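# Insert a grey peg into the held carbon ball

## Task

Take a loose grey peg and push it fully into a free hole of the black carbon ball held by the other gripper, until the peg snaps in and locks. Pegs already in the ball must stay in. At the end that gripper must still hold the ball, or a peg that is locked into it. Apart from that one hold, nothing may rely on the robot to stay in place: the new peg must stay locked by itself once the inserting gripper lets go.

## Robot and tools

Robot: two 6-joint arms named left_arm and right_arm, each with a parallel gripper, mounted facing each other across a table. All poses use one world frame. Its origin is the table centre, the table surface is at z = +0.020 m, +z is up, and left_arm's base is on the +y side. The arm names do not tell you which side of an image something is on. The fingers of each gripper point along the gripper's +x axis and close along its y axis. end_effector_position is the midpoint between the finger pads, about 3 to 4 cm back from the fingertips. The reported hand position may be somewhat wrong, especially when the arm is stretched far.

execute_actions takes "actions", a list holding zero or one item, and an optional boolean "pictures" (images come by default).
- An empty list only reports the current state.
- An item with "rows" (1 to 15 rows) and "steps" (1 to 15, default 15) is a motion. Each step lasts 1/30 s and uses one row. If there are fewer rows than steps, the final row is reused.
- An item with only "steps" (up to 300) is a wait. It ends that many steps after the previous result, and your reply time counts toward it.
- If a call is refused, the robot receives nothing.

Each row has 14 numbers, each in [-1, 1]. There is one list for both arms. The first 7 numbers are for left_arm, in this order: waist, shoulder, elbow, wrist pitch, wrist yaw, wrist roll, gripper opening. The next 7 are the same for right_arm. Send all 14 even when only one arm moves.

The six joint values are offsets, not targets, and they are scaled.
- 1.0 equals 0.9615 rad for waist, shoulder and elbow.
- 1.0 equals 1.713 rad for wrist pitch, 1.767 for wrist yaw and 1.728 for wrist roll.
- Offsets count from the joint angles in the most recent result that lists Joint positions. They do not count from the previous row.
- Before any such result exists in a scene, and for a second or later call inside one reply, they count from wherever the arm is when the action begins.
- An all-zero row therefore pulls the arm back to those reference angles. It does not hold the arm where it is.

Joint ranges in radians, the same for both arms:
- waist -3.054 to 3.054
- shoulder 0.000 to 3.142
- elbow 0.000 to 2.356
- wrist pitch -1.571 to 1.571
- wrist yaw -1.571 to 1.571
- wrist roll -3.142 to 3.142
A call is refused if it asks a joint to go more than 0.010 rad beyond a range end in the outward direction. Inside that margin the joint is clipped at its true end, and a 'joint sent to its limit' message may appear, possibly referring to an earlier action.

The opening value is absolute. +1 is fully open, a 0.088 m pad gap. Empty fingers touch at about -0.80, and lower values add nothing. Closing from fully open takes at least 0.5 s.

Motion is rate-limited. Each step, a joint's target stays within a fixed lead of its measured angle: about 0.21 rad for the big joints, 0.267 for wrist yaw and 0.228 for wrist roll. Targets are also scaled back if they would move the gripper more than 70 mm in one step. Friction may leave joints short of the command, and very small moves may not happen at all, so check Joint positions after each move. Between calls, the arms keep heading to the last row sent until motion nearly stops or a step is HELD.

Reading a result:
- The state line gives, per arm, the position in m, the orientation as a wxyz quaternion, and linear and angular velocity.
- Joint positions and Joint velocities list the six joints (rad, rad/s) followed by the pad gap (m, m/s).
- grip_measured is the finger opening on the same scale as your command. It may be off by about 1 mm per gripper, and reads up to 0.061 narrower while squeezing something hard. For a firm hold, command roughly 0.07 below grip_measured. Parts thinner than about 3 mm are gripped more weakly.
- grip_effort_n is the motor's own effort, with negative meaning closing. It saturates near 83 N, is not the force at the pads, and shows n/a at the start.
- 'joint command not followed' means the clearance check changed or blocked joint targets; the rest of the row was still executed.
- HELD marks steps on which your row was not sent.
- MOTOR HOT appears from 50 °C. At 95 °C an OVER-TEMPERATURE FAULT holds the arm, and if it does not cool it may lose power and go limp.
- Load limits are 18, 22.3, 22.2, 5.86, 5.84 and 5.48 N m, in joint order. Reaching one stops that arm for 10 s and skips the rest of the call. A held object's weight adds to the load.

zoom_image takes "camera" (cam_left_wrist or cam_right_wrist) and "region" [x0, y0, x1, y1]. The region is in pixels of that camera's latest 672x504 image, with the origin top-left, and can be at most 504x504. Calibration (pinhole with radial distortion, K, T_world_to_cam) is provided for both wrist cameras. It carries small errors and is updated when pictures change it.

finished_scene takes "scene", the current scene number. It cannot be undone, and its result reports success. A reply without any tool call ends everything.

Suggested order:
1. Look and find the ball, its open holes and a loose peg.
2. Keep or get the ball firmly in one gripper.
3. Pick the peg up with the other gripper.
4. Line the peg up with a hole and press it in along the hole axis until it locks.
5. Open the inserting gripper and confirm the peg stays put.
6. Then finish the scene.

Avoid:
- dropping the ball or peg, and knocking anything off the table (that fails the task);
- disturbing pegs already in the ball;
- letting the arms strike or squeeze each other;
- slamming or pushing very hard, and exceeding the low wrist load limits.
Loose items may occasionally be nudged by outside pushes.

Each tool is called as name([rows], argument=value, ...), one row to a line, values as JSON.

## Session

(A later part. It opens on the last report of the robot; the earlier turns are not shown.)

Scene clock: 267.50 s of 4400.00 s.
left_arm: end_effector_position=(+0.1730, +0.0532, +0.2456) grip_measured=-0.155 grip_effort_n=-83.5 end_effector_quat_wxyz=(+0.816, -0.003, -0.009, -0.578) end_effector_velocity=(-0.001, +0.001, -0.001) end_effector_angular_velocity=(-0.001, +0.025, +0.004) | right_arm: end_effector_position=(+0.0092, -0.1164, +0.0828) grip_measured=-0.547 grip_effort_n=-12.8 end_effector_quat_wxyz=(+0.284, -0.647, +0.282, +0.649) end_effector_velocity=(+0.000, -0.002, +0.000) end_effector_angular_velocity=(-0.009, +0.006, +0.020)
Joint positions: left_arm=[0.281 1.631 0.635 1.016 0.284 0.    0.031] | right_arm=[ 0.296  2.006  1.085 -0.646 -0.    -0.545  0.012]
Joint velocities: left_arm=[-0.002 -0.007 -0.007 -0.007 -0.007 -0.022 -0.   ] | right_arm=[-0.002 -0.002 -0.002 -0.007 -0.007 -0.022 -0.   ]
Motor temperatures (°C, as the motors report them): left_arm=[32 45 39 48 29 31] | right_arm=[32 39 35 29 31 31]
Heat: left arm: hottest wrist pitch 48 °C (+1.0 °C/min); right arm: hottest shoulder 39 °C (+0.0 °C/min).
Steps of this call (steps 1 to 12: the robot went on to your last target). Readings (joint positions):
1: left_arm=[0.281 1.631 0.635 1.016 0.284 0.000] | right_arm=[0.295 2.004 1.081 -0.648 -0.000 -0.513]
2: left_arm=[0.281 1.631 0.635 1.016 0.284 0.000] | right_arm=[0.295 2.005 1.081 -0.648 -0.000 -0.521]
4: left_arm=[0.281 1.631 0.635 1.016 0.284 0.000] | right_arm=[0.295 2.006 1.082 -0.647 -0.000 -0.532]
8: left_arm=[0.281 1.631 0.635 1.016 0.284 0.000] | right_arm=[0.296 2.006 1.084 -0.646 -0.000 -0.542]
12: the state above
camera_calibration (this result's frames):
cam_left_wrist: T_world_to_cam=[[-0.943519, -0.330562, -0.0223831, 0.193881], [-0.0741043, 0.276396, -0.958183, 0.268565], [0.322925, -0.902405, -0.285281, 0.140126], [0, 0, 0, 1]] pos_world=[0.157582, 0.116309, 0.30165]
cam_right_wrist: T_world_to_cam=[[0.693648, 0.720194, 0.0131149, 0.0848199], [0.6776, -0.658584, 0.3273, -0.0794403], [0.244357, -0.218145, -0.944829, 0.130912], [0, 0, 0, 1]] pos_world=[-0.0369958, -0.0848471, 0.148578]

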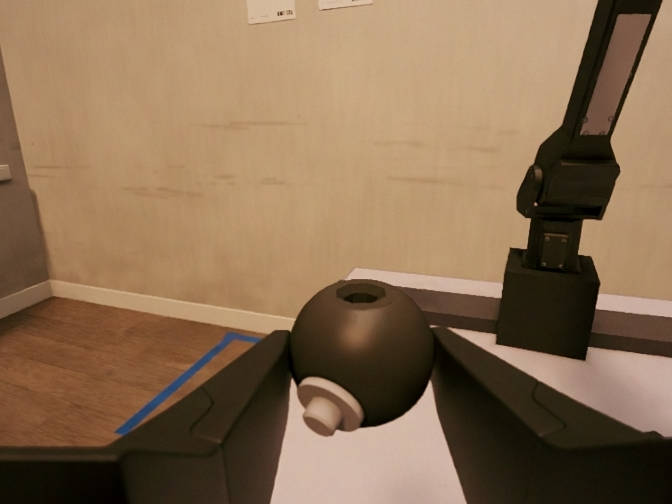

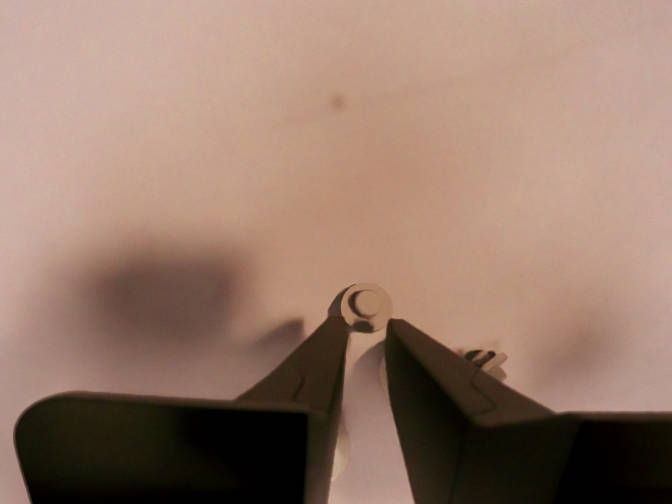

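execute_actions([
  {"rows": [[0,0,0,0,0,0,-0.23, -0.0085,0.025,-0.016,0.01,0,0,-0.55],[0,0,0,0,0,0,-0.23, -0.0085,0.025,-0.016,0.01,0,0,-0.55],[0,0,0,0,0,0,-0.23, -0.0085,0.037,-0.02,0.019,0,0,-0.55],[0,0,0,0,0,0,-0.23, -0.0085,0.037,-0.02,0.019,0,0,-0.55],[0,0,0,0,0,0,-0.23, -0.0085,0.0495,-0.0245,0.029,0,0,-0.55]], "steps": 15},
], pictures=false)

execute_actions([
  {"steps": 8},
])

zoom_image(camera="cam_right_wrist", region=[270, 220, 470, 380])

Scene clock: 286.90 s of 4400.00 s.
left_arm: end_effector_position=(+0.1730, +0.0532, +0.2456) grip_measured=-0.155 grip_effort_n=-83.5 end_effector_quat_wxyz=(+0.816, -0.003, -0.009, -0.578) end_effector_velocity=(+0.002, +0.001, +0.004) end_effector_angular_velocity=(-0.013, +0.000, +0.019) | right_arm: end_effector_position=(+0.0106, -0.1158, +0.0702) grip_measured=-0.547 grip_effort_n=-12.8 end_effector_quat_wxyz=(+0.284, -0.647, +0.283, +0.648) end_effector_velocity=(-0.000, +0.001, +0.000) end_effector_angular_velocity=(+0.006, +0.009, +0.020)
Joint positions: left_arm=[0.281 1.631 0.635 1.016 0.284 0.    0.031] | right_arm=[ 0.291  2.039  1.072 -0.601 -0.    -0.547  0.012]
Joint velocities: left_arm=[-0.002 -0.007 -0.002  0.007 -0.022 -0.007 -0.   ] | right_arm=[-0.002 -0.002 -0.002  0.007 -0.007 -0.022  0.   ]
Motor temperatures (°C, as the motors report them): left_arm=[32 45 39 48 29 31] | right_arm=[32 39 36 29 31 31]
Heat: left arm: hottest wrist pitch 48 °C (+1.0 °C/min); right arm: hottest shoulder 39 °C (+0.0 °C/min).
Steps of this call (steps 1 to 30: the robot went on to your last target; steps 31 to 90: nothing new was sent; then 15.90 s passed at rest; steps 91 to 105: all 15 steps of this action). Readings (joint positions):
91: left_arm=[0.281 1.631 0.635 1.016 0.284 0.000] | right_arm=[0.296 2.007 1.085 -0.644 -0.000 -0.547]
92: left_arm=[0.281 1.631 0.635 1.016 0.284 0.000] | right_arm=[0.296 2.009 1.085 -0.640 -0.000 -0.547]
94: left_arm=[0.281 1.631 0.635 1.016 0.284 0.000] | right_arm=[0.295 2.015 1.084 -0.630 -0.000 -0.547]
98: left_arm=[0.281 1.631 0.635 1.016 0.284 0.000] | right_arm=[0.292 2.032 1.077 -0.610 -0.000 -0.547]
105: the state above

Scene clock: 287.17 s of 4400.00 s.
left_arm: end_effector_position=(+0.1730, +0.0532, +0.2456) grip_measured=-0.155 grip_effort_n=-83.5 end_effector_quat_wxyz=(+0.816, -0.003, -0.009, -0.578) end_effector_velocity=(+0.000, -0.000, -0.004) end_effector_angular_velocity=(+0.003, +0.028, +0.004) | right_arm: end_effector_position=(+0.0107, -0.1156, +0.0700) grip_measured=-0.547 grip_effort_n=-12.8 end_effector_quat_wxyz=(+0.285, -0.647, +0.283, +0.648) end_effector_velocity=(+0.002, -0.002, +0.000) end_effector_angular_velocity=(-0.009, +0.006, +0.000)
Joint positions: left_arm=[0.281 1.631 0.635 1.016 0.284 0.    0.031] | right_arm=[ 0.291  2.039  1.072 -0.6   -0.    -0.547  0.012]
Joint velocities: left_arm=[-0.002  0.002 -0.002 -0.007 -0.007 -0.022  0.   ] | right_arm=[-0.007 -0.002 -0.002 -0.007 -0.007 -0.007 -0.   ]
Motor temperatures (°C, as the motors report them): left_arm=[32 45 39 48 29 31] | right_arm=[32 39 36 29 31 31]
Heat: left arm: hottest wrist pitch 48 °C (+1.0 °C/min); right arm: hottest shoulder 39 °C (+0.0 °C/min).
Steps of this call (steps 1 to 8: the robot went on to your last target). Readings (joint positions):
1: left_arm=[0.281 1.631 0.635 1.016 0.284 0.000] | right_arm=[0.291 2.039 1.072 -0.601 -0.000 -0.547]
2: left_arm=[0.281 1.631 0.635 1.016 0.284 0.000] | right_arm=[0.291 2.039 1.072 -0.601 -0.000 -0.547]
4: left_arm=[0.281 1.631 0.635 1.016 0.284 0.000] | right_arm=[0.291 2.039 1.072 -0.600 -0.000 -0.547]
8: the state above
camera_calibration (this result's frames):
cam_left_wrist: T_world_to_cam=[[-0.943519, -0.330562, -0.0223831, 0.193881], [-0.0741043, 0.276396, -0.958183, 0.268565], [0.322925, -0.902405, -0.285281, 0.140126], [0, 0, 0, 1]] pos_world=[0.157582, 0.116309, 0.30165]
cam_right_wrist: T_world_to_cam=[[0.695844, 0.718069, 0.0133365, 0.0830682], [0.675609, -0.660772, 0.327006, -0.0759436], [0.243625, -0.218535, -0.944928, 0.11866], [0, 0, 0, 1]] pos_world=[-0.0354028, -0.0838989, 0.135851]

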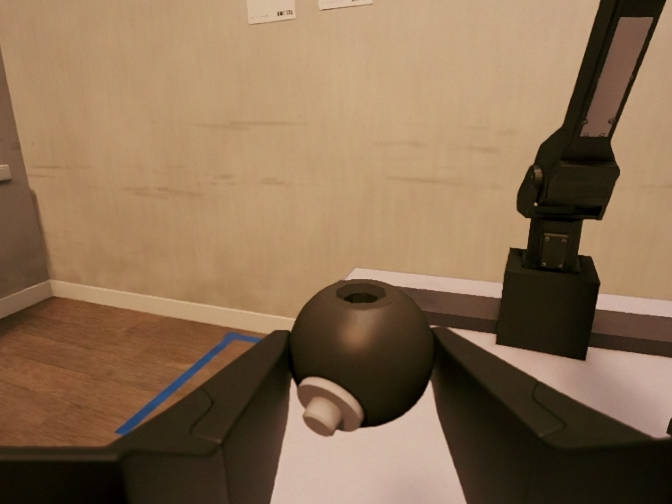

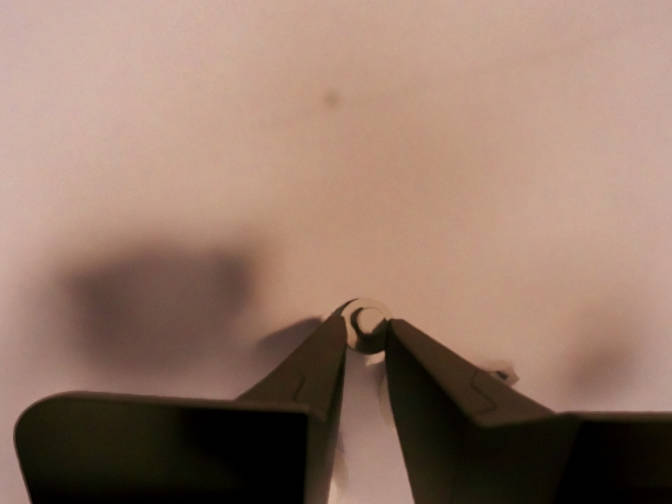

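Region (270, 220, 470, 380) of cam_right_wrist's 672x504 image, scaled by 2.520, with more detail than that image has; it fills the top 403 rows of this view, and the rest is white.

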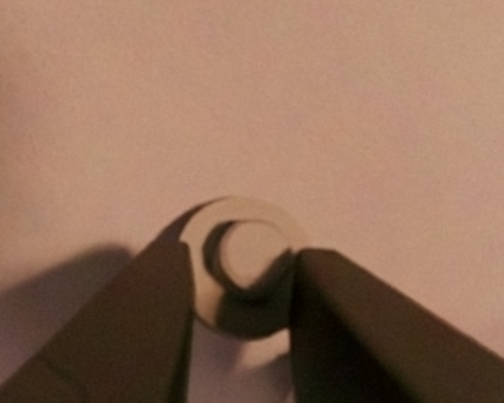

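execute_actions([
  {"rows": [[0,0,0,0,0,0,-0.23, -0.006,0,0,0.0058,0,0,-0.55]], "steps": 10},
], pictures=false)

execute_actions([
  {"rows": [[0,0,0,0,0,0,-0.23, 0,0.018,-0.013,0.005,0,0,-0.55],[0,0,0,0,0,0,-0.23, 0,0.018,-0.013,0.005,0,0,-0.55],[0,0,0,0,0,0,-0.23, 0,0.022,-0.015,0.008,0,0,-0.55],[0,0,0,0,0,0,-0.23, 0,0.022,-0.015,0.008,0,0,-0.55],[0,0,0,0,0,0,-0.23, 0,0.026,-0.016,0.011,0,0,-0.55]], "steps": 15},
])

zoom_image(camera="cam_right_wrist", region=[270, 220, 470, 380])

Scene clock: 300.90 s of 4400.00 s.
left_arm: end_effector_position=(+0.1730, +0.0532, +0.2456) grip_measured=-0.155 grip_effort_n=-83.5 end_effector_quat_wxyz=(+0.816, -0.003, -0.009, -0.578) end_effector_velocity=(-0.000, +0.000, +0.002) end_effector_angular_velocity=(-0.008, +0.003, +0.005) | right_arm: end_effector_position=(+0.0112, -0.1141, +0.0700) grip_measured=-0.547 grip_effort_n=-12.3 end_effector_quat_wxyz=(+0.287, -0.645, +0.282, +0.649) end_effector_velocity=(-0.004, +0.000, +0.000) end_effector_angular_velocity=(+0.003, +0.023, +0.010)
Joint positions: left_arm=[0.281 1.631 0.635 1.016 0.284 0.    0.031] | right_arm=[ 0.289  2.039  1.072 -0.593 -0.    -0.547  0.012]
Joint velocities: left_arm=[-0.002 -0.002 -0.002  0.007 -0.007 -0.007 -0.   ] | right_arm=[ 0.002 -0.002 -0.002  0.007 -0.022 -0.007  0.   ]
Motor temperatures (°C, as the motors report them): left_arm=[32 45 39 48 29 31] | right_arm=[32 40 35 29 31 31]
Heat: left arm: hottest wrist pitch 48 °C (+0.0 °C/min); right arm: hottest shoulder 40 °C (+1.0 °C/min).
Steps of this call (steps 1 to 15: the robot went on to your last target; steps 16 to 90: nothing new was sent; then 10.40 s passed at rest; steps 91 to 100: all 10 steps of this action). Readings (joint positions):
91: left_arm=[0.281 1.631 0.635 1.016 0.284 0.000] | right_arm=[0.291 2.039 1.072 -0.599 -0.000 -0.547]
92: left_arm=[0.281 1.631 0.635 1.016 0.284 0.000] | right_arm=[0.291 2.039 1.072 -0.597 -0.000 -0.547]
94: left_arm=[0.281 1.631 0.635 1.016 0.284 0.000] | right_arm=[0.290 2.039 1.072 -0.595 -0.000 -0.547]
98: left_arm=[0.281 1.631 0.635 1.016 0.284 0.000] | right_arm=[0.289 2.039 1.072 -0.593 -0.000 -0.547]
100: the state above

Scene clock: 301.40 s of 4400.00 s.
left_arm: end_effector_position=(+0.1730, +0.0532, +0.2456) grip_measured=-0.155 grip_effort_n=-83.5 end_effector_quat_wxyz=(+0.816, -0.003, -0.009, -0.578) end_effector_velocity=(-0.002, -0.001, +0.000) end_effector_angular_velocity=(-0.000, +0.008, -0.010) | right_arm: end_effector_position=(+0.0109, -0.1127, +0.0682) grip_measured=-0.547 grip_effort_n=-12.8 end_effector_quat_wxyz=(+0.289, -0.644, +0.280, +0.651) end_effector_velocity=(-0.000, -0.001, -0.001) end_effector_angular_velocity=(+0.001, +0.008, +0.005)
Joint positions: left_arm=[0.281 1.631 0.635 1.016 0.284 0.    0.031] | right_arm=[ 0.289  2.044  1.069 -0.579 -0.    -0.547  0.012]
Joint velocities: left_arm=[-0.002 -0.002  0.002 -0.007  0.007 -0.007 -0.   ] | right_arm=[-0.002 -0.002 -0.007  0.007 -0.007 -0.007 -0.   ]
Motor temperatures (°C, as the motors report them): left_arm=[32 45 39 48 29 31] | right_arm=[32 40 35 29 31 31]
Heat: left arm: hottest wrist pitch 48 °C (+0.0 °C/min); right arm: hottest shoulder 40 °C (+1.0 °C/min).
Steps of this call (steps 1 to 15: all 15 steps of this action). Readings (joint positions):
1: left_arm=[0.281 1.631 0.635 1.016 0.284 0.000] | right_arm=[0.289 2.039 1.072 -0.592 -0.000 -0.547]
2: left_arm=[0.281 1.631 0.635 1.016 0.284 0.000] | right_arm=[0.289 2.039 1.072 -0.591 -0.000 -0.547]
4: left_arm=[0.281 1.631 0.635 1.016 0.284 0.000] | right_arm=[0.289 2.040 1.072 -0.587 -0.000 -0.547]
8: left_arm=[0.281 1.631 0.635 1.016 0.284 0.000] | right_arm=[0.289 2.044 1.070 -0.582 -0.000 -0.547]
15: the state above
camera_calibration (this result's frames):
cam_left_wrist: T_world_to_cam=[[-0.943519, -0.330562, -0.0223831, 0.193881], [-0.0741043, 0.276396, -0.958183, 0.268565], [0.322925, -0.902405, -0.285281, 0.140126], [0, 0, 0, 1]] pos_world=[0.157582, 0.116309, 0.30165]
cam_right_wrist: T_world_to_cam=[[0.69753, 0.71625, 0.0209104, 0.0801585], [0.67493, -0.666531, 0.316554, -0.0735008], [0.240669, -0.206693, -0.948344, 0.119061], [0, 0, 0, 1]] pos_world=[-0.0349594, -0.0817951, 0.134501]

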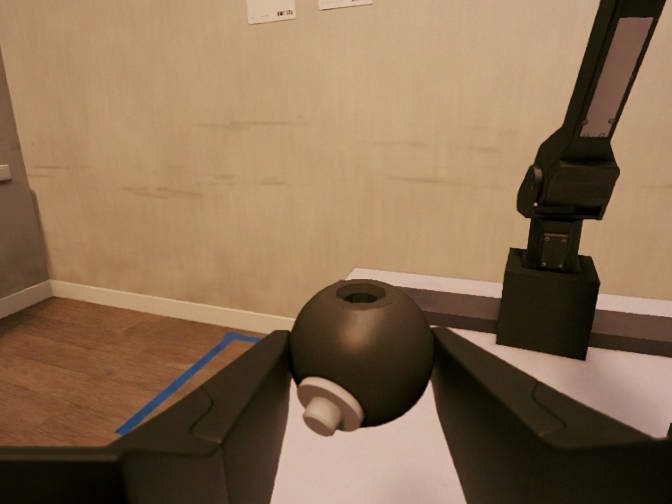

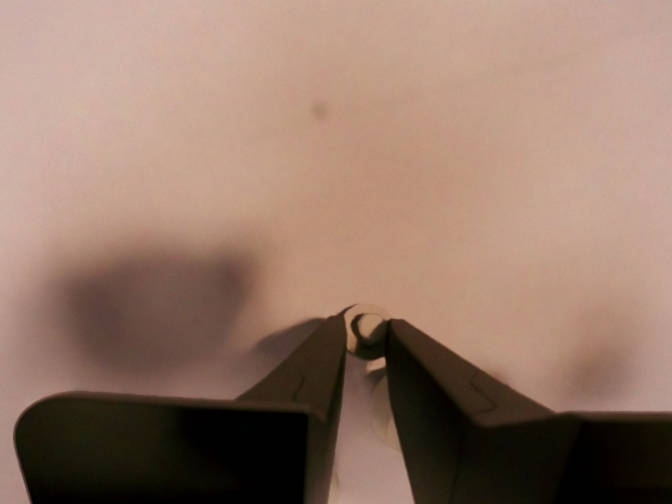

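Region (270, 220, 470, 380) of cam_right_wrist's 672x504 image, scaled by 2.520, with more detail than that image has; it fills the top 403 rows of this view, and the rest is white.

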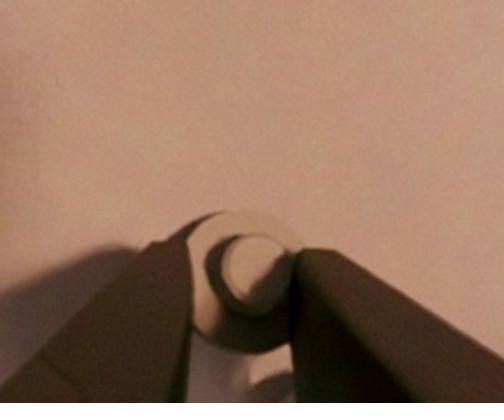

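execute_actions([
  {"rows": [[0,0,0,0,0,0,-0.23, 0,-0.03,0,-0.006,0,0,-0.55]], "steps": 15},
])

zoom_image(camera="cam_right_wrist", region=[270, 220, 470, 380])

Scene clock: 311.70 s of 4400.00 s.
left_arm: end_effector_position=(+0.1730, +0.0532, +0.2456) grip_measured=-0.155 grip_effort_n=-83.5 end_effector_quat_wxyz=(+0.816, -0.003, -0.009, -0.578) end_effector_velocity=(-0.002, -0.001, +0.000) end_effector_angular_velocity=(-0.000, +0.008, -0.010) | right_arm: end_effector_position=(+0.0107, -0.1118, +0.0734) grip_measured=-0.547 grip_effort_n=-12.8 end_effector_quat_wxyz=(+0.292, -0.642, +0.277, +0.653) end_effector_velocity=(+0.000, +0.001, +0.000) end_effector_angular_velocity=(+0.009, -0.006, +0.010)
Joint positions: left_arm=[0.281 1.631 0.635 1.016 0.284 0.    0.031] | right_arm=[ 0.289  2.027  1.069 -0.586 -0.    -0.547  0.012]
Joint velocities: left_arm=[-0.002 -0.002  0.002 -0.007  0.007 -0.007 -0.   ] | right_arm=[ 0.002 -0.002 -0.002  0.007  0.007 -0.007  0.   ]
Motor temperatures (°C, as the motors report them): left_arm=[32 45 39 48 29 31] | right_arm=[32 40 35 29 31 31]
Heat: left arm: hottest wrist pitch 48 °C (+0.0 °C/min); right arm: hottest shoulder 40 °C (+1.0 °C/min).
Steps of this call (steps 1 to 15: the robot went on to your last target; steps 16 to 90: nothing new was sent; then 6.80 s passed at rest; steps 91 to 105: all 15 steps of this action). Readings (joint positions):
91: left_arm=[0.281 1.631 0.635 1.016 0.284 0.000] | right_arm=[0.289 2.043 1.069 -0.579 -0.000 -0.547]
92: left_arm=[0.281 1.631 0.635 1.016 0.284 0.000] | right_arm=[0.289 2.042 1.069 -0.579 -0.000 -0.547]
94: left_arm=[0.281 1.631 0.635 1.016 0.284 0.000] | right_arm=[0.289 2.039 1.069 -0.581 -0.000 -0.547]
98: left_arm=[0.281 1.631 0.635 1.016 0.284 0.000] | right_arm=[0.289 2.032 1.069 -0.585 -0.000 -0.547]
105: the state above
camera_calibration (this result's frames):
cam_left_wrist: T_world_to_cam=[[-0.943519, -0.330562, -0.0223831, 0.193881], [-0.0741043, 0.276396, -0.958183, 0.268565], [0.322925, -0.902405, -0.285281, 0.140126], [0, 0, 0, 1]] pos_world=[0.157582, 0.116309, 0.30165]
cam_right_wrist: T_world_to_cam=[[0.697574, 0.71603, 0.0263181, 0.0791002], [0.675509, -0.669457, 0.309054, -0.0741989], [0.238911, -0.19781, -0.95068, 0.125406], [0, 0, 0, 1]] pos_world=[-0.0350169, -0.0815046, 0.14007]

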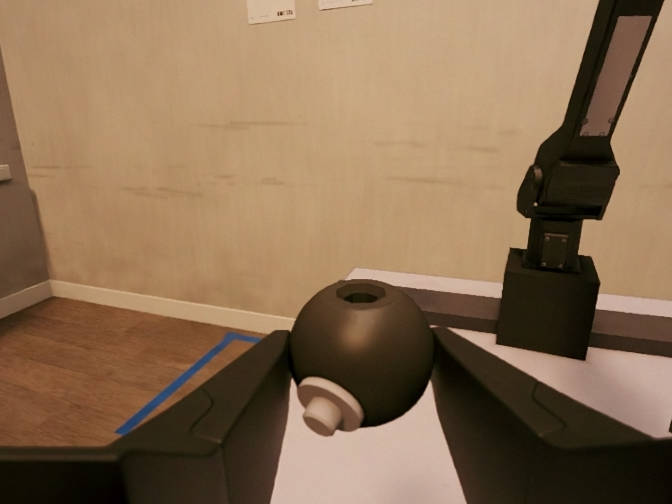

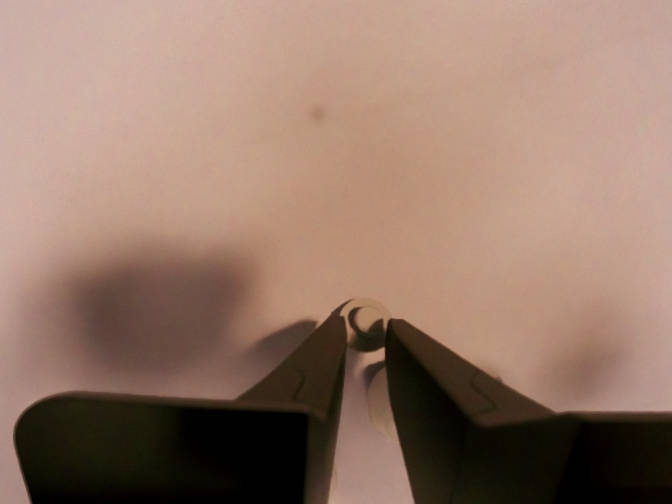

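Region (270, 220, 470, 380) of cam_right_wrist's 672x504 image, scaled by 2.520, with more detail than that image has; it fills the top 403 rows of this view, and the rest is white.

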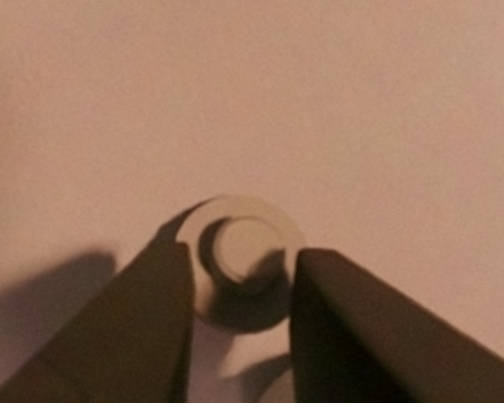

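execute_actions([
  {"rows": [[0,0,0,0,0,0,-0.23, 0,0.015,0.025,-0.006,0,0.05,-0.53],[0,0,0,0,0,0,-0.23, 0,0.02,0.033,-0.01,0,0.1,-0.53],[0,0,0,0,0,0,-0.23, 0,0.027,0.041,-0.0134,0,0.142,-0.53],[0,0,0,0,0,0,-0.23, 0,0.033,0.041,-0.0134,0,0.142,-0.53],[0,0,0,0,0,0,-0.23, 0,0.039,0.041,-0.0134,0,0.142,-0.53]], "steps": 15},
], pictures=false)

execute_actions([
  {"steps": 10},
])

zoom_image(camera="cam_right_wrist", region=[270, 240, 470, 400])

Scene clock: 353.73 s of 4400.00 s.
left_arm: end_effector_position=(+0.1730, +0.0532, +0.2456) grip_measured=-0.155 grip_effort_n=-83.5 end_effector_quat_wxyz=(+0.816, -0.003, -0.009, -0.578) end_effector_velocity=(+0.002, +0.001, -0.000) end_effector_angular_velocity=(-0.009, +0.019, +0.009) | right_arm: end_effector_position=(+0.0101, -0.1088, +0.0716) grip_measured=-0.533 grip_effort_n=17.0 end_effector_quat_wxyz=(+0.361, -0.607, +0.355, +0.612) end_effector_velocity=(-0.003, +0.004, +0.002) end_effector_angular_velocity=(+0.012, +0.026, -0.068)
Joint positions: left_arm=[0.281 1.631 0.635 1.016 0.284 0.    0.031] | right_arm=[ 0.289  2.05   1.098 -0.606 -0.    -0.312  0.013]
Joint velocities: left_arm=[ 0.002  0.002 -0.002  0.007 -0.007 -0.022 -0.   ] | right_arm=[-0.002 -0.002  0.007  0.007 -0.022  0.066 -0.   ]
Motor temperatures (°C, as the motors report them): left_arm=[32 45 39 48 29 31] | right_arm=[32 43 35 29 31 31]
Heat: left arm: hottest wrist pitch 48 °C (+0.0 °C/min); right arm: hottest shoulder 43 °C (+4.0 °C/min).
Steps of this call (steps 1 to 15: the robot went on to your last target; steps 16 to 90: nothing new was sent; then 38.53 s passed at rest; steps 91 to 105: all 15 steps of this action). Readings (joint positions):
91: left_arm=[0.281 1.631 0.635 1.016 0.284 0.000] | right_arm=[0.289 2.026 1.070 -0.589 -0.000 -0.532]
92: left_arm=[0.281 1.631 0.635 1.016 0.284 0.000] | right_arm=[0.289 2.026 1.073 -0.592 -0.000 -0.499]
94: left_arm=[0.281 1.631 0.635 1.016 0.284 0.000] | right_arm=[0.289 2.030 1.082 -0.598 -0.000 -0.418]
98: left_arm=[0.281 1.631 0.635 1.016 0.284 0.000] | right_arm=[0.289 2.041 1.096 -0.602 -0.000 -0.344]
105: the state above

Scene clock: 354.07 s of 4400.00 s.
left_arm: end_effector_position=(+0.1730, +0.0532, +0.2456) grip_measured=-0.155 grip_effort_n=-83.5 end_effector_quat_wxyz=(+0.816, -0.003, -0.009, -0.578) end_effector_velocity=(-0.002, -0.000, +0.002) end_effector_angular_velocity=(-0.003, -0.011, -0.010) | right_arm: end_effector_position=(+0.0100, -0.1083, +0.0718) grip_measured=-0.533 grip_effort_n=17.0 end_effector_quat_wxyz=(+0.363, -0.606, +0.357, +0.612) end_effector_velocity=(-0.002, -0.005, -0.002) end_effector_angular_velocity=(-0.021, +0.018, +0.005)
Joint positions: left_arm=[0.281 1.631 0.635 1.016 0.284 0.    0.031] | right_arm=[ 0.289  2.051  1.099 -0.607 -0.    -0.307  0.013]
Joint velocities: left_arm=[-0.002 -0.002 -0.002  0.007  0.007  0.007 -0.   ] | right_arm=[-0.002  0.002 -0.007 -0.007 -0.022 -0.007  0.   ]
Motor temperatures (°C, as the motors report them): left_arm=[32 45 39 48 29 31] | right_arm=[32 43 35 29 31 31]
Heat: left arm: hottest wrist pitch 48 °C (+0.0 °C/min); right arm: hottest shoulder 43 °C (+4.0 °C/min).
Steps of this call (steps 1 to 10: the robot went on to your last target). Readings (joint positions):
1: left_arm=[0.281 1.631 0.635 1.016 0.284 0.000] | right_arm=[0.289 2.050 1.098 -0.606 -0.000 -0.311]
2: left_arm=[0.281 1.631 0.635 1.016 0.284 0.000] | right_arm=[0.289 2.050 1.098 -0.606 -0.000 -0.310]
4: left_arm=[0.281 1.631 0.635 1.016 0.284 0.000] | right_arm=[0.289 2.050 1.099 -0.606 -0.000 -0.309]
8: left_arm=[0.281 1.631 0.635 1.016 0.284 0.000] | right_arm=[0.289 2.050 1.099 -0.607 -0.000 -0.307]
10: the state above
camera_calibration (this result's frames):
cam_left_wrist: T_world_to_cam=[[-0.943519, -0.330562, -0.0223831, 0.193881], [-0.0741043, 0.276396, -0.958183, 0.268565], [0.322925, -0.902405, -0.285281, 0.140126], [0, 0, 0, 1]] pos_world=[0.157582, 0.116309, 0.30165]
cam_right_wrist: T_world_to_cam=[[0.848012, 0.529741, 0.0158099, 0.0561875], [0.497925, -0.806589, 0.318565, -0.0846606], [0.181509, -0.262275, -0.947769, 0.118128], [0, 0, 0, 1]] pos_world=[-0.0269343, -0.0670691, 0.13804]

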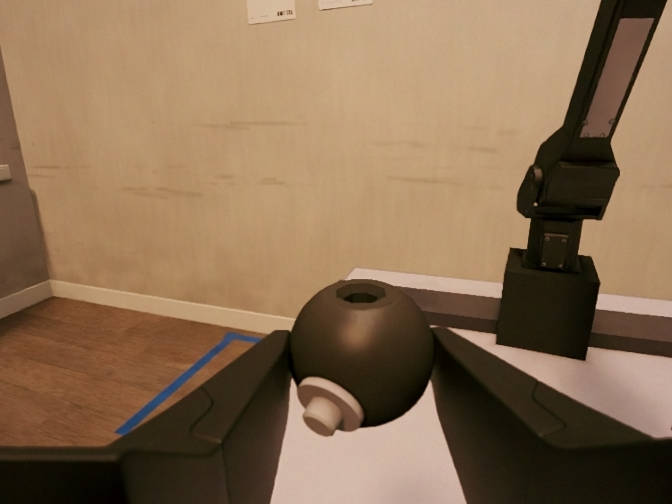

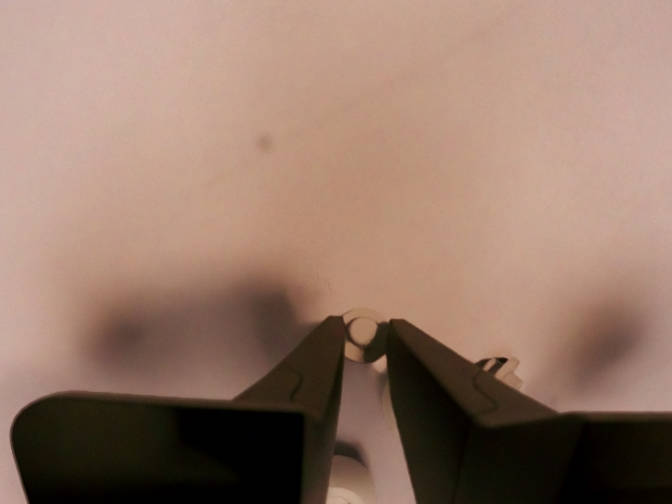

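Region (270, 240, 470, 400) of cam_right_wrist's 672x504 image, scaled by 2.520, with more detail than that image has; it fills the top 403 rows of this view, and the rest is white.

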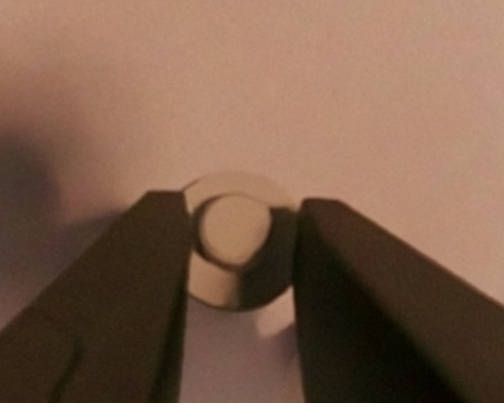

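execute_actions([
  {"rows": [[0,0,0,0,0,0,-0.23, 0,0.018,0,0.004,0,0,-0.53],[0,0,0,0,0,0,-0.23, 0,0.021,0,0.005,0,0,-0.53],[0,0,0,0,0,0,-0.23, 0,0.024,0,0.006,0,0,-0.53],[0,0,0,0,0,0,-0.23, 0,0.027,0,0.007,0,0,-0.53],[0,0,0,0,0,0,-0.23, 0,0.03,0,0.0085,0,0,-0.53],[0,0,0,0,0,0,-0.23, 0,0.033,0,0.0095,0,0,-0.53],[0,0,0,0,0,0,-0.23, 0,0.036,0,0.0107,0,0,-0.53]], "steps": 15},
], pictures=false)

execute_actions([
  {"steps": 6},
])

zoom_image(camera="cam_right_wrist", region=[270, 240, 470, 400])

Scene clock: 376.37 s of 4400.00 s.
left_arm: end_effector_position=(+0.1730, +0.0532, +0.2456) grip_measured=-0.155 grip_effort_n=-83.5 end_effector_quat_wxyz=(+0.816, -0.003, -0.009, -0.578) end_effector_velocity=(+0.002, +0.000, -0.003) end_effector_angular_velocity=(+0.011, +0.017, +0.019) | right_arm: end_effector_position=(+0.0100, -0.1078, +0.0659) grip_measured=-0.533 grip_effort_n=17.0 end_effector_quat_wxyz=(+0.363, -0.606, +0.358, +0.611) end_effector_velocity=(+0.001, -0.005, +0.000) end_effector_angular_velocity=(-0.023, +0.003, +0.005)
Joint positions: left_arm=[0.281 1.631 0.635 1.016 0.284 0.    0.031] | right_arm=[ 0.289  2.069  1.099 -0.591  0.    -0.307  0.013]
Joint velocities: left_arm=[-0.002 -0.002  0.002 -0.022 -0.022 -0.007 -0.   ] | right_arm=[-0.002 -0.002 -0.002 -0.022 -0.007 -0.007 -0.   ]
Motor temperatures (°C, as the motors report them): left_arm=[32 45 40 48 29 31] | right_arm=[32 42 36 29 31 31]
Heat: left arm: hottest wrist pitch 48 °C (+0.0 °C/min); right arm: hottest shoulder 42 °C (+2.0 °C/min).
Steps of this call (steps 1 to 15: the robot went on to your last target; steps 16 to 90: nothing new was sent; then 18.80 s passed at rest; steps 91 to 105: all 15 steps of this action). Readings (joint positions):
91: left_arm=[0.281 1.631 0.635 1.016 0.284 0.000] | right_arm=[0.289 2.051 1.099 -0.607 -0.000 -0.307]
92: left_arm=[0.281 1.631 0.635 1.016 0.284 0.000] | right_arm=[0.289 2.052 1.099 -0.607 -0.000 -0.307]
94: left_arm=[0.281 1.631 0.635 1.016 0.284 0.000] | right_arm=[0.289 2.055 1.099 -0.604 -0.000 -0.307]
98: left_arm=[0.281 1.631 0.635 1.016 0.284 0.000] | right_arm=[0.289 2.065 1.099 -0.596 -0.000 -0.307]
105: the state above

Scene clock: 376.57 s of 4400.00 s.
left_arm: end_effector_position=(+0.1730, +0.0532, +0.2456) grip_measured=-0.155 grip_effort_n=-83.5 end_effector_quat_wxyz=(+0.816, -0.003, -0.009, -0.578) end_effector_velocity=(-0.000, +0.001, -0.003) end_effector_angular_velocity=(+0.007, +0.014, +0.015) | right_arm: end_effector_position=(+0.0100, -0.1077, +0.0658) grip_measured=-0.533 grip_effort_n=17.0 end_effector_quat_wxyz=(+0.363, -0.606, +0.358, +0.611) end_effector_velocity=(-0.002, -0.003, +0.000) end_effector_angular_velocity=(-0.011, +0.020, +0.005)
Joint positions: left_arm=[0.281 1.631 0.635 1.016 0.284 0.    0.031] | right_arm=[ 0.289  2.07   1.099 -0.591  0.    -0.307  0.013]
Joint velocities: left_arm=[-0.007 -0.002 -0.007 -0.007 -0.022 -0.007 -0.   ] | right_arm=[-0.002 -0.002 -0.002 -0.007 -0.022 -0.007  0.   ]
Motor temperatures (°C, as the motors report them): left_arm=[32 45 40 48 29 31] | right_arm=[32 42 36 29 31 31]
Heat: left arm: hottest wrist pitch 48 °C (+0.0 °C/min); right arm: hottest shoulder 42 °C (+2.0 °C/min).
Steps of this call (steps 1 to 6: the robot went on to your last target). Readings (joint positions):
1: left_arm=[0.281 1.631 0.635 1.016 0.284 0.000] | right_arm=[0.289 2.069 1.099 -0.591 0.000 -0.307]
2: left_arm=[0.281 1.631 0.635 1.016 0.284 0.000] | right_arm=[0.289 2.069 1.099 -0.591 0.000 -0.307]
4: left_arm=[0.281 1.631 0.635 1.016 0.284 0.000] | right_arm=[0.289 2.070 1.099 -0.591 0.000 -0.307]
6: the state above
camera_calibration (this result's frames):
cam_left_wrist: T_world_to_cam=[[-0.943519, -0.330562, -0.0223831, 0.193881], [-0.0741043, 0.276396, -0.958183, 0.268565], [0.322925, -0.902405, -0.285281, 0.140126], [0, 0, 0, 1]] pos_world=[0.157582, 0.116309, 0.30165]
cam_right_wrist: T_world_to_cam=[[0.848202, 0.529459, 0.0150798, 0.05603], [0.497306, -0.805847, 0.321399, -0.0823361], [0.182319, -0.265112, -0.946824, 0.112246], [0, 0, 0, 1]] pos_world=[-0.027043, -0.0662583, 0.131895]

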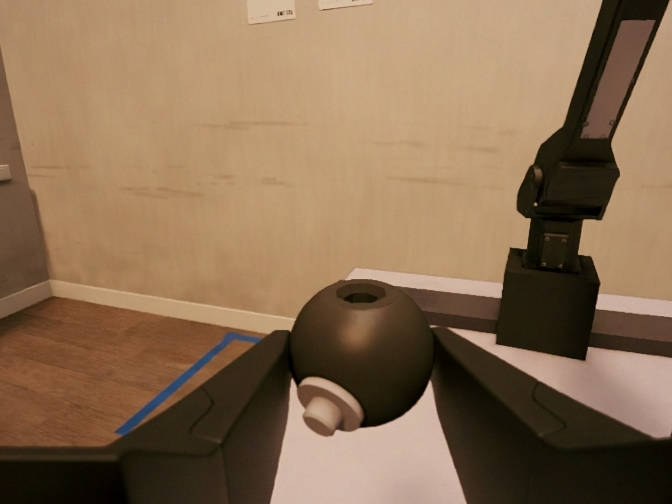

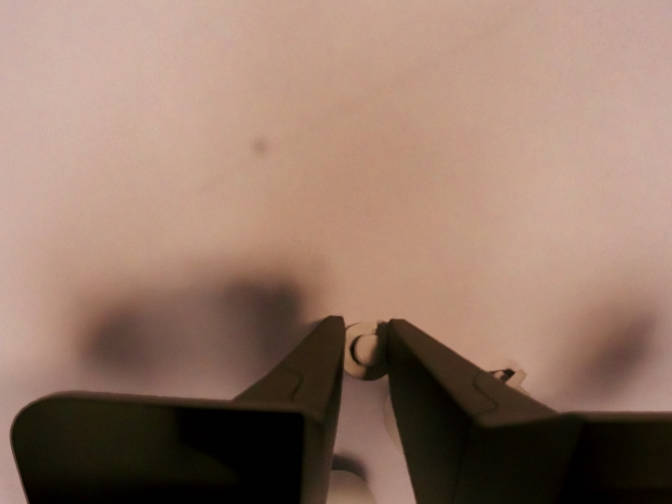

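Region (270, 240, 470, 400) of cam_right_wrist's 672x504 image, scaled by 2.520, with more detail than that image has; it fills the top 403 rows of this view, and the rest is white.

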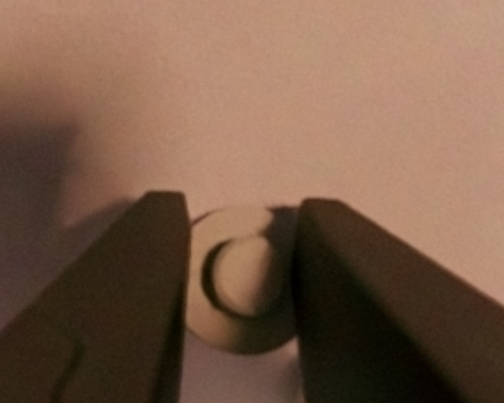

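execute_actions([
  {"rows": [[0,0,0,0,0,0,-0.23, 0,0,0,0,0,0,-0.57],[0,0,0,0,0,0,-0.23, 0,0,0,0,0,0,-0.6],[0,0,0,0,0,0,-0.23, 0,0,0,0,0,0,-0.62],[0,0,0,0,0,0,-0.23, 0,0,0,0,0,0,-0.64],[0,0,0,0,0,0,-0.23, 0,0,0,0,0,0,-0.66],[0,0,0,0,0,0,-0.23, 0,0,0,0,0,0,-0.68],[0,0,0,0,0,0,-0.23, 0,0,0,0,0,0,-0.7],[0,0,0,0,0,0,-0.23, 0,0,0,0,0,0,-0.72],[0,0,0,0,0,0,-0.23, 0,0,0,0,0,0,-0.75],[0,0,0,0,0,0,-0.23, 0,0,0,0,0,0,-0.78]], "steps": 15},
])

zoom_image(camera="cam_right_wrist", region=[270, 240, 470, 400])

Scene clock: 394.83 s of 4400.00 s.
left_arm: end_effector_position=(+0.1730, +0.0532, +0.2456) grip_measured=-0.155 grip_effort_n=-83.5 end_effector_quat_wxyz=(+0.816, -0.003, -0.009, -0.578) end_effector_velocity=(+0.001, +0.002, -0.003) end_effector_angular_velocity=(+0.007, +0.014, +0.019) | right_arm: end_effector_position=(+0.0100, -0.1077, +0.0658) grip_measured=-0.702 grip_effort_n=-83.5 end_effector_quat_wxyz=(+0.363, -0.606, +0.358, +0.611) end_effector_velocity=(+0.000, -0.003, +0.001) end_effector_angular_velocity=(-0.009, +0.006, +0.005)
Joint positions: left_arm=[0.281 1.631 0.635 1.016 0.284 0.    0.031] | right_arm=[ 0.289  2.07   1.099 -0.591  0.    -0.307  0.005]
Joint velocities: left_arm=[-0.002 -0.002 -0.007 -0.007 -0.022 -0.007 -0.   ] | right_arm=[-0.002 -0.007 -0.007 -0.007 -0.007 -0.007 -0.   ]
Motor temperatures (°C, as the motors report them): left_arm=[32 45 40 48 29 31] | right_arm=[32 42 36 29 31 31]
Heat: left arm: hottest wrist pitch 48 °C (+0.0 °C/min); right arm: hottest shoulder 42 °C (+0.0 °C/min).
Steps of this call (steps 1 to 15: the robot went on to your last target; steps 16 to 90: nothing new was sent; then 14.77 s passed at rest; steps 91 to 105: all 15 steps of this action). Readings (joint positions):
91: left_arm=[0.281 1.631 0.635 1.016 0.284 0.000] | right_arm=[0.289 2.070 1.099 -0.591 0.000 -0.307]
92: left_arm=[0.281 1.631 0.635 1.016 0.284 0.000] | right_arm=[0.289 2.070 1.099 -0.591 0.000 -0.307]
94: left_arm=[0.281 1.631 0.635 1.016 0.284 0.000] | right_arm=[0.289 2.070 1.099 -0.591 0.000 -0.307]
98: left_arm=[0.281 1.631 0.635 1.016 0.284 0.000] | right_arm=[0.289 2.070 1.099 -0.591 0.000 -0.307]
105: the state above
camera_calibration (this result's frames):
cam_left_wrist: T_world_to_cam=[[-0.943519, -0.330562, -0.0223831, 0.193881], [-0.0741043, 0.276396, -0.958183, 0.268565], [0.322925, -0.902405, -0.285281, 0.140126], [0, 0, 0, 1]] pos_world=[0.157582, 0.116309, 0.30165]
cam_right_wrist: T_world_to_cam=[[0.848202, 0.529459, 0.0150798, 0.05603], [0.497306, -0.805847, 0.321399, -0.0823361], [0.182319, -0.265112, -0.946824, 0.112246], [0, 0, 0, 1]] pos_world=[-0.027043, -0.0662583, 0.131895]

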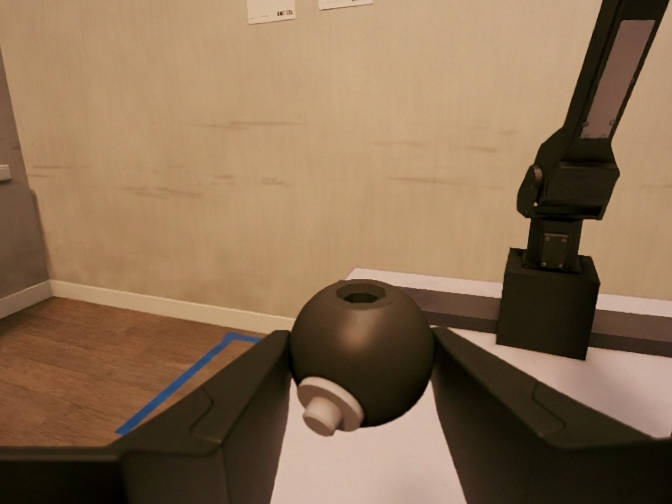

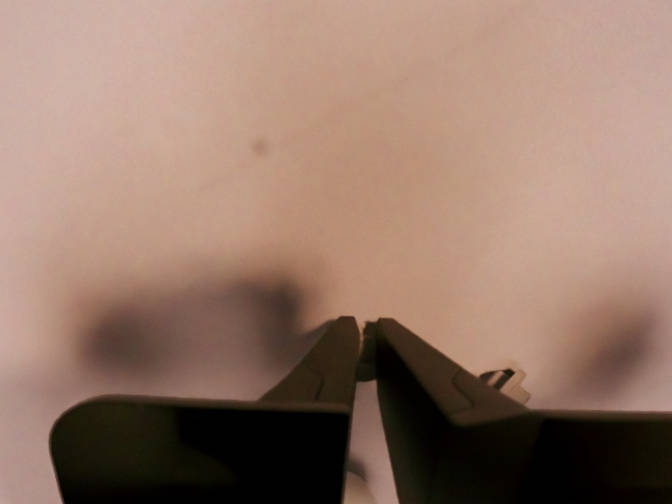

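Region (270, 240, 470, 400) of cam_right_wrist's 672x504 image, scaled by 2.520, with more detail than that image has; it fills the top 403 rows of this view, and the rest is white.

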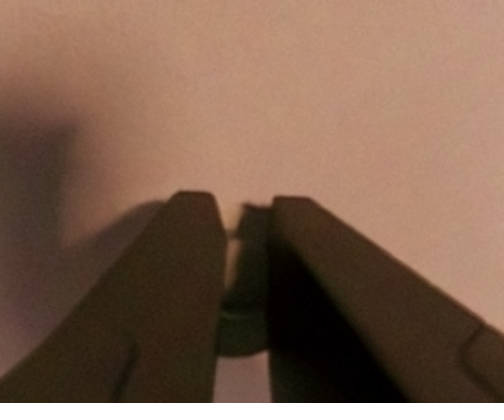

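execute_actions([
  {"rows": [[0,0,0,0,0,0,-0.23, 0,-0.025,0.012,-0.008,0,0,-0.78],[0,0,0,0,0,0,-0.23, 0,-0.04,0.014,-0.017,0,0,-0.78],[0,0,0,0,0,0,-0.23, 0,-0.06,0.016,-0.029,0,0,-0.78],[0,0,0,0,0,0,-0.23, 0,-0.085,0.018,-0.044,0,0,-0.78],[0,0,0,0,0,0,-0.23, 0,-0.115,0.02,-0.062,0,0,-0.78],[0,0,0,0,0,0,-0.23, 0,-0.15,0.022,-0.083,0,0,-0.78],[0,0,0,0,0,0,-0.23, -0.01,-0.19,0.024,-0.107,0,-0.02,-0.78],[0,0,0,0,0,0,-0.23, -0.03,-0.23,0.026,-0.131,-0.02,-0.05,-0.78],[0,0,0,0,0,0,-0.23, -0.06,-0.27,0.028,-0.155,-0.045,-0.08,-0.78],[0,0,0,0,0,0,-0.23, -0.09,-0.31,0.03,-0.18,-0.07,-0.11,-0.78],[0,0,0,0,0,0,-0.23, -0.12,-0.35,0.032,-0.204,-0.095,-0.14,-0.78],[0,0,0,0,0,0,-0.23, -0.15,-0.39,0.034,-0.228,-0.12,-0.17,-0.78],[0,0,0,0,0,0,-0.23, -0.18,-0.43,0.036,-0.252,-0.145,-0.2,-0.78],[0,0,0,0,0,0,-0.23, -0.21,-0.47,0.038,-0.276,-0.17,-0.23,-0.78],[0,0,0,0,0,0,-0.23, -0.461,-0.654,0.05,-0.395,-0.483,-0.735,-0.78]], "steps": 15},
], pictures=false)

execute_actions([
  {"steps": 35},
])

Scene clock: 465.30 s of 4400.00 s.
left_arm: end_effector_position=(+0.1730, +0.0532, +0.2456) grip_measured=-0.155 grip_effort_n=-83.5 end_effector_quat_wxyz=(+0.816, -0.003, -0.009, -0.578) end_effector_velocity=(+0.001, +0.002, -0.003) end_effector_angular_velocity=(+0.012, +0.001, +0.020) | right_arm: end_effector_position=(+0.0269, -0.1426, +0.1824) grip_measured=-0.702 grip_effort_n=-83.5 end_effector_quat_wxyz=(+0.278, -0.555, +0.349, +0.702) end_effector_velocity=(+0.094, -0.152, +0.395) end_effector_angular_velocity=(+0.232, +1.687, +0.161)
Joint positions: left_arm=[0.281 1.631 0.635 1.016 0.284 0.    0.031] | right_arm=[ 0.141  1.71   1.125 -0.972 -0.229 -0.595  0.005]
Joint velocities: left_arm=[-0.002 -0.002 -0.007 -0.007 -0.022  0.007 -0.   ] | right_arm=[-1.126 -1.16   0.081 -1.223 -1.692 -1.297 -0.   ]
Motor temperatures (°C, as the motors report them): left_arm=[32 45 40 48 29 31] | right_arm=[32 44 36 29 31 31]
Heat: left arm: hottest wrist pitch 48 °C (+0.0 °C/min); right arm: hottest shoulder 44 °C (+2.0 °C/min).
Steps of this call (steps 1 to 15: the robot went on to your last target; steps 16 to 90: nothing new was sent; then 66.97 s passed at rest; steps 91 to 105: all 15 steps of this action). Readings (joint positions):
91: left_arm=[0.281 1.631 0.635 1.016 0.284 0.000] | right_arm=[0.289 2.068 1.099 -0.591 0.000 -0.307]
92: left_arm=[0.281 1.631 0.635 1.016 0.284 0.000] | right_arm=[0.289 2.066 1.099 -0.595 0.000 -0.307]
94: left_arm=[0.281 1.631 0.635 1.016 0.284 0.000] | right_arm=[0.289 2.052 1.099 -0.620 0.000 -0.307]
98: left_arm=[0.281 1.631 0.635 1.016 0.284 0.000] | right_arm=[0.286 1.967 1.102 -0.714 -0.006 -0.327]
105: the state above

Scene clock: 466.47 s of 4400.00 s.
left_arm: end_effector_position=(+0.1730, +0.0532, +0.2456) grip_measured=-0.155 grip_effort_n=-83.5 end_effector_quat_wxyz=(+0.816, -0.003, -0.009, -0.578) end_effector_velocity=(+0.002, +0.001, -0.005) end_effector_angular_velocity=(+0.015, +0.020, +0.019) | right_arm: end_effector_position=(+0.0234, -0.1779, +0.2987) grip_measured=-0.702 grip_effort_n=-83.5 end_effector_quat_wxyz=(+0.114, -0.349, +0.043, +0.929) end_effector_velocity=(-0.003, -0.004, +0.003) end_effector_angular_velocity=(+0.005, +0.021, +0.012)
Joint positions: left_arm=[0.281 1.631 0.635 1.016 0.284 0.    0.031] | right_arm=[-0.151  1.449  1.142 -1.264 -0.852 -1.571  0.005]
Joint velocities: left_arm=[-0.002 -0.002 -0.002 -0.022 -0.022 -0.007 -0.   ] | right_arm=[-0.002 -0.007 -0.002 -0.022 -0.022 -0.022  0.   ]
Motor temperatures (°C, as the motors report them): left_arm=[32 45 40 48 29 31] | right_arm=[32 44 36 29 31 31]
Heat: left arm: hottest wrist pitch 48 °C (+0.0 °C/min); right arm: hottest shoulder 44 °C (+2.0 °C/min).
Steps of this call (steps 1 to 35: the robot went on to your last target). Readings (joint positions):
1: left_arm=[0.281 1.631 0.635 1.016 0.284 0.000] | right_arm=[0.101 1.671 1.127 -1.014 -0.284 -0.640]
2: left_arm=[0.281 1.631 0.635 1.016 0.284 0.000] | right_arm=[0.058 1.631 1.129 -1.055 -0.336 -0.684]
4: left_arm=[0.281 1.631 0.635 1.016 0.284 0.000] | right_arm=[-0.032 1.555 1.134 -1.140 -0.451 -0.783]
8: left_arm=[0.281 1.631 0.635 1.016 0.284 0.000] | right_arm=[-0.122 1.468 1.142 -1.223 -0.691 -0.992]
35: the state above
camera_calibration (this result's frames):
cam_left_wrist: T_world_to_cam=[[-0.943519, -0.330562, -0.0223831, 0.193881], [-0.0741043, 0.276396, -0.958183, 0.268565], [0.322925, -0.902405, -0.285281, 0.140126], [0, 0, 0, 1]] pos_world=[0.157582, 0.116309, 0.30165]
cam_right_wrist: T_world_to_cam=[[0.214131, 0.975569, 0.0491175, 0.162307], [0.855193, -0.162937, -0.492033, 0.128582], [-0.472009, 0.147365, -0.86919, 0.377241], [0, 0, 0, 1]] pos_world=[0.0333437, -0.192983, 0.383188]

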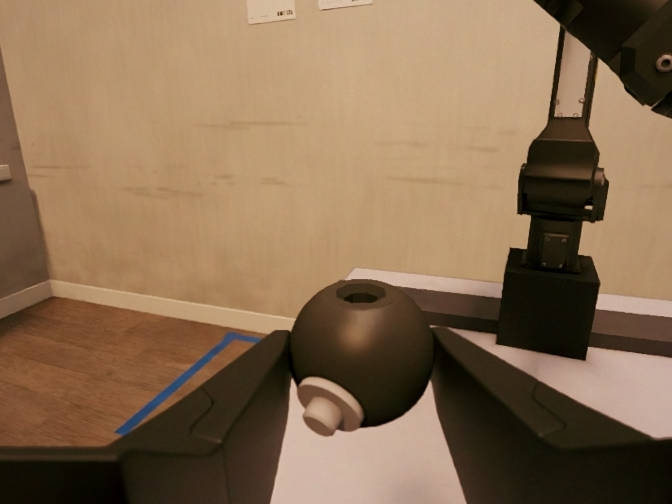

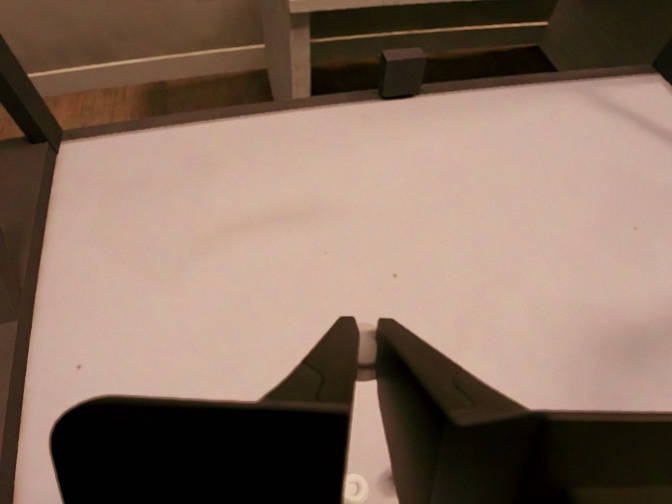

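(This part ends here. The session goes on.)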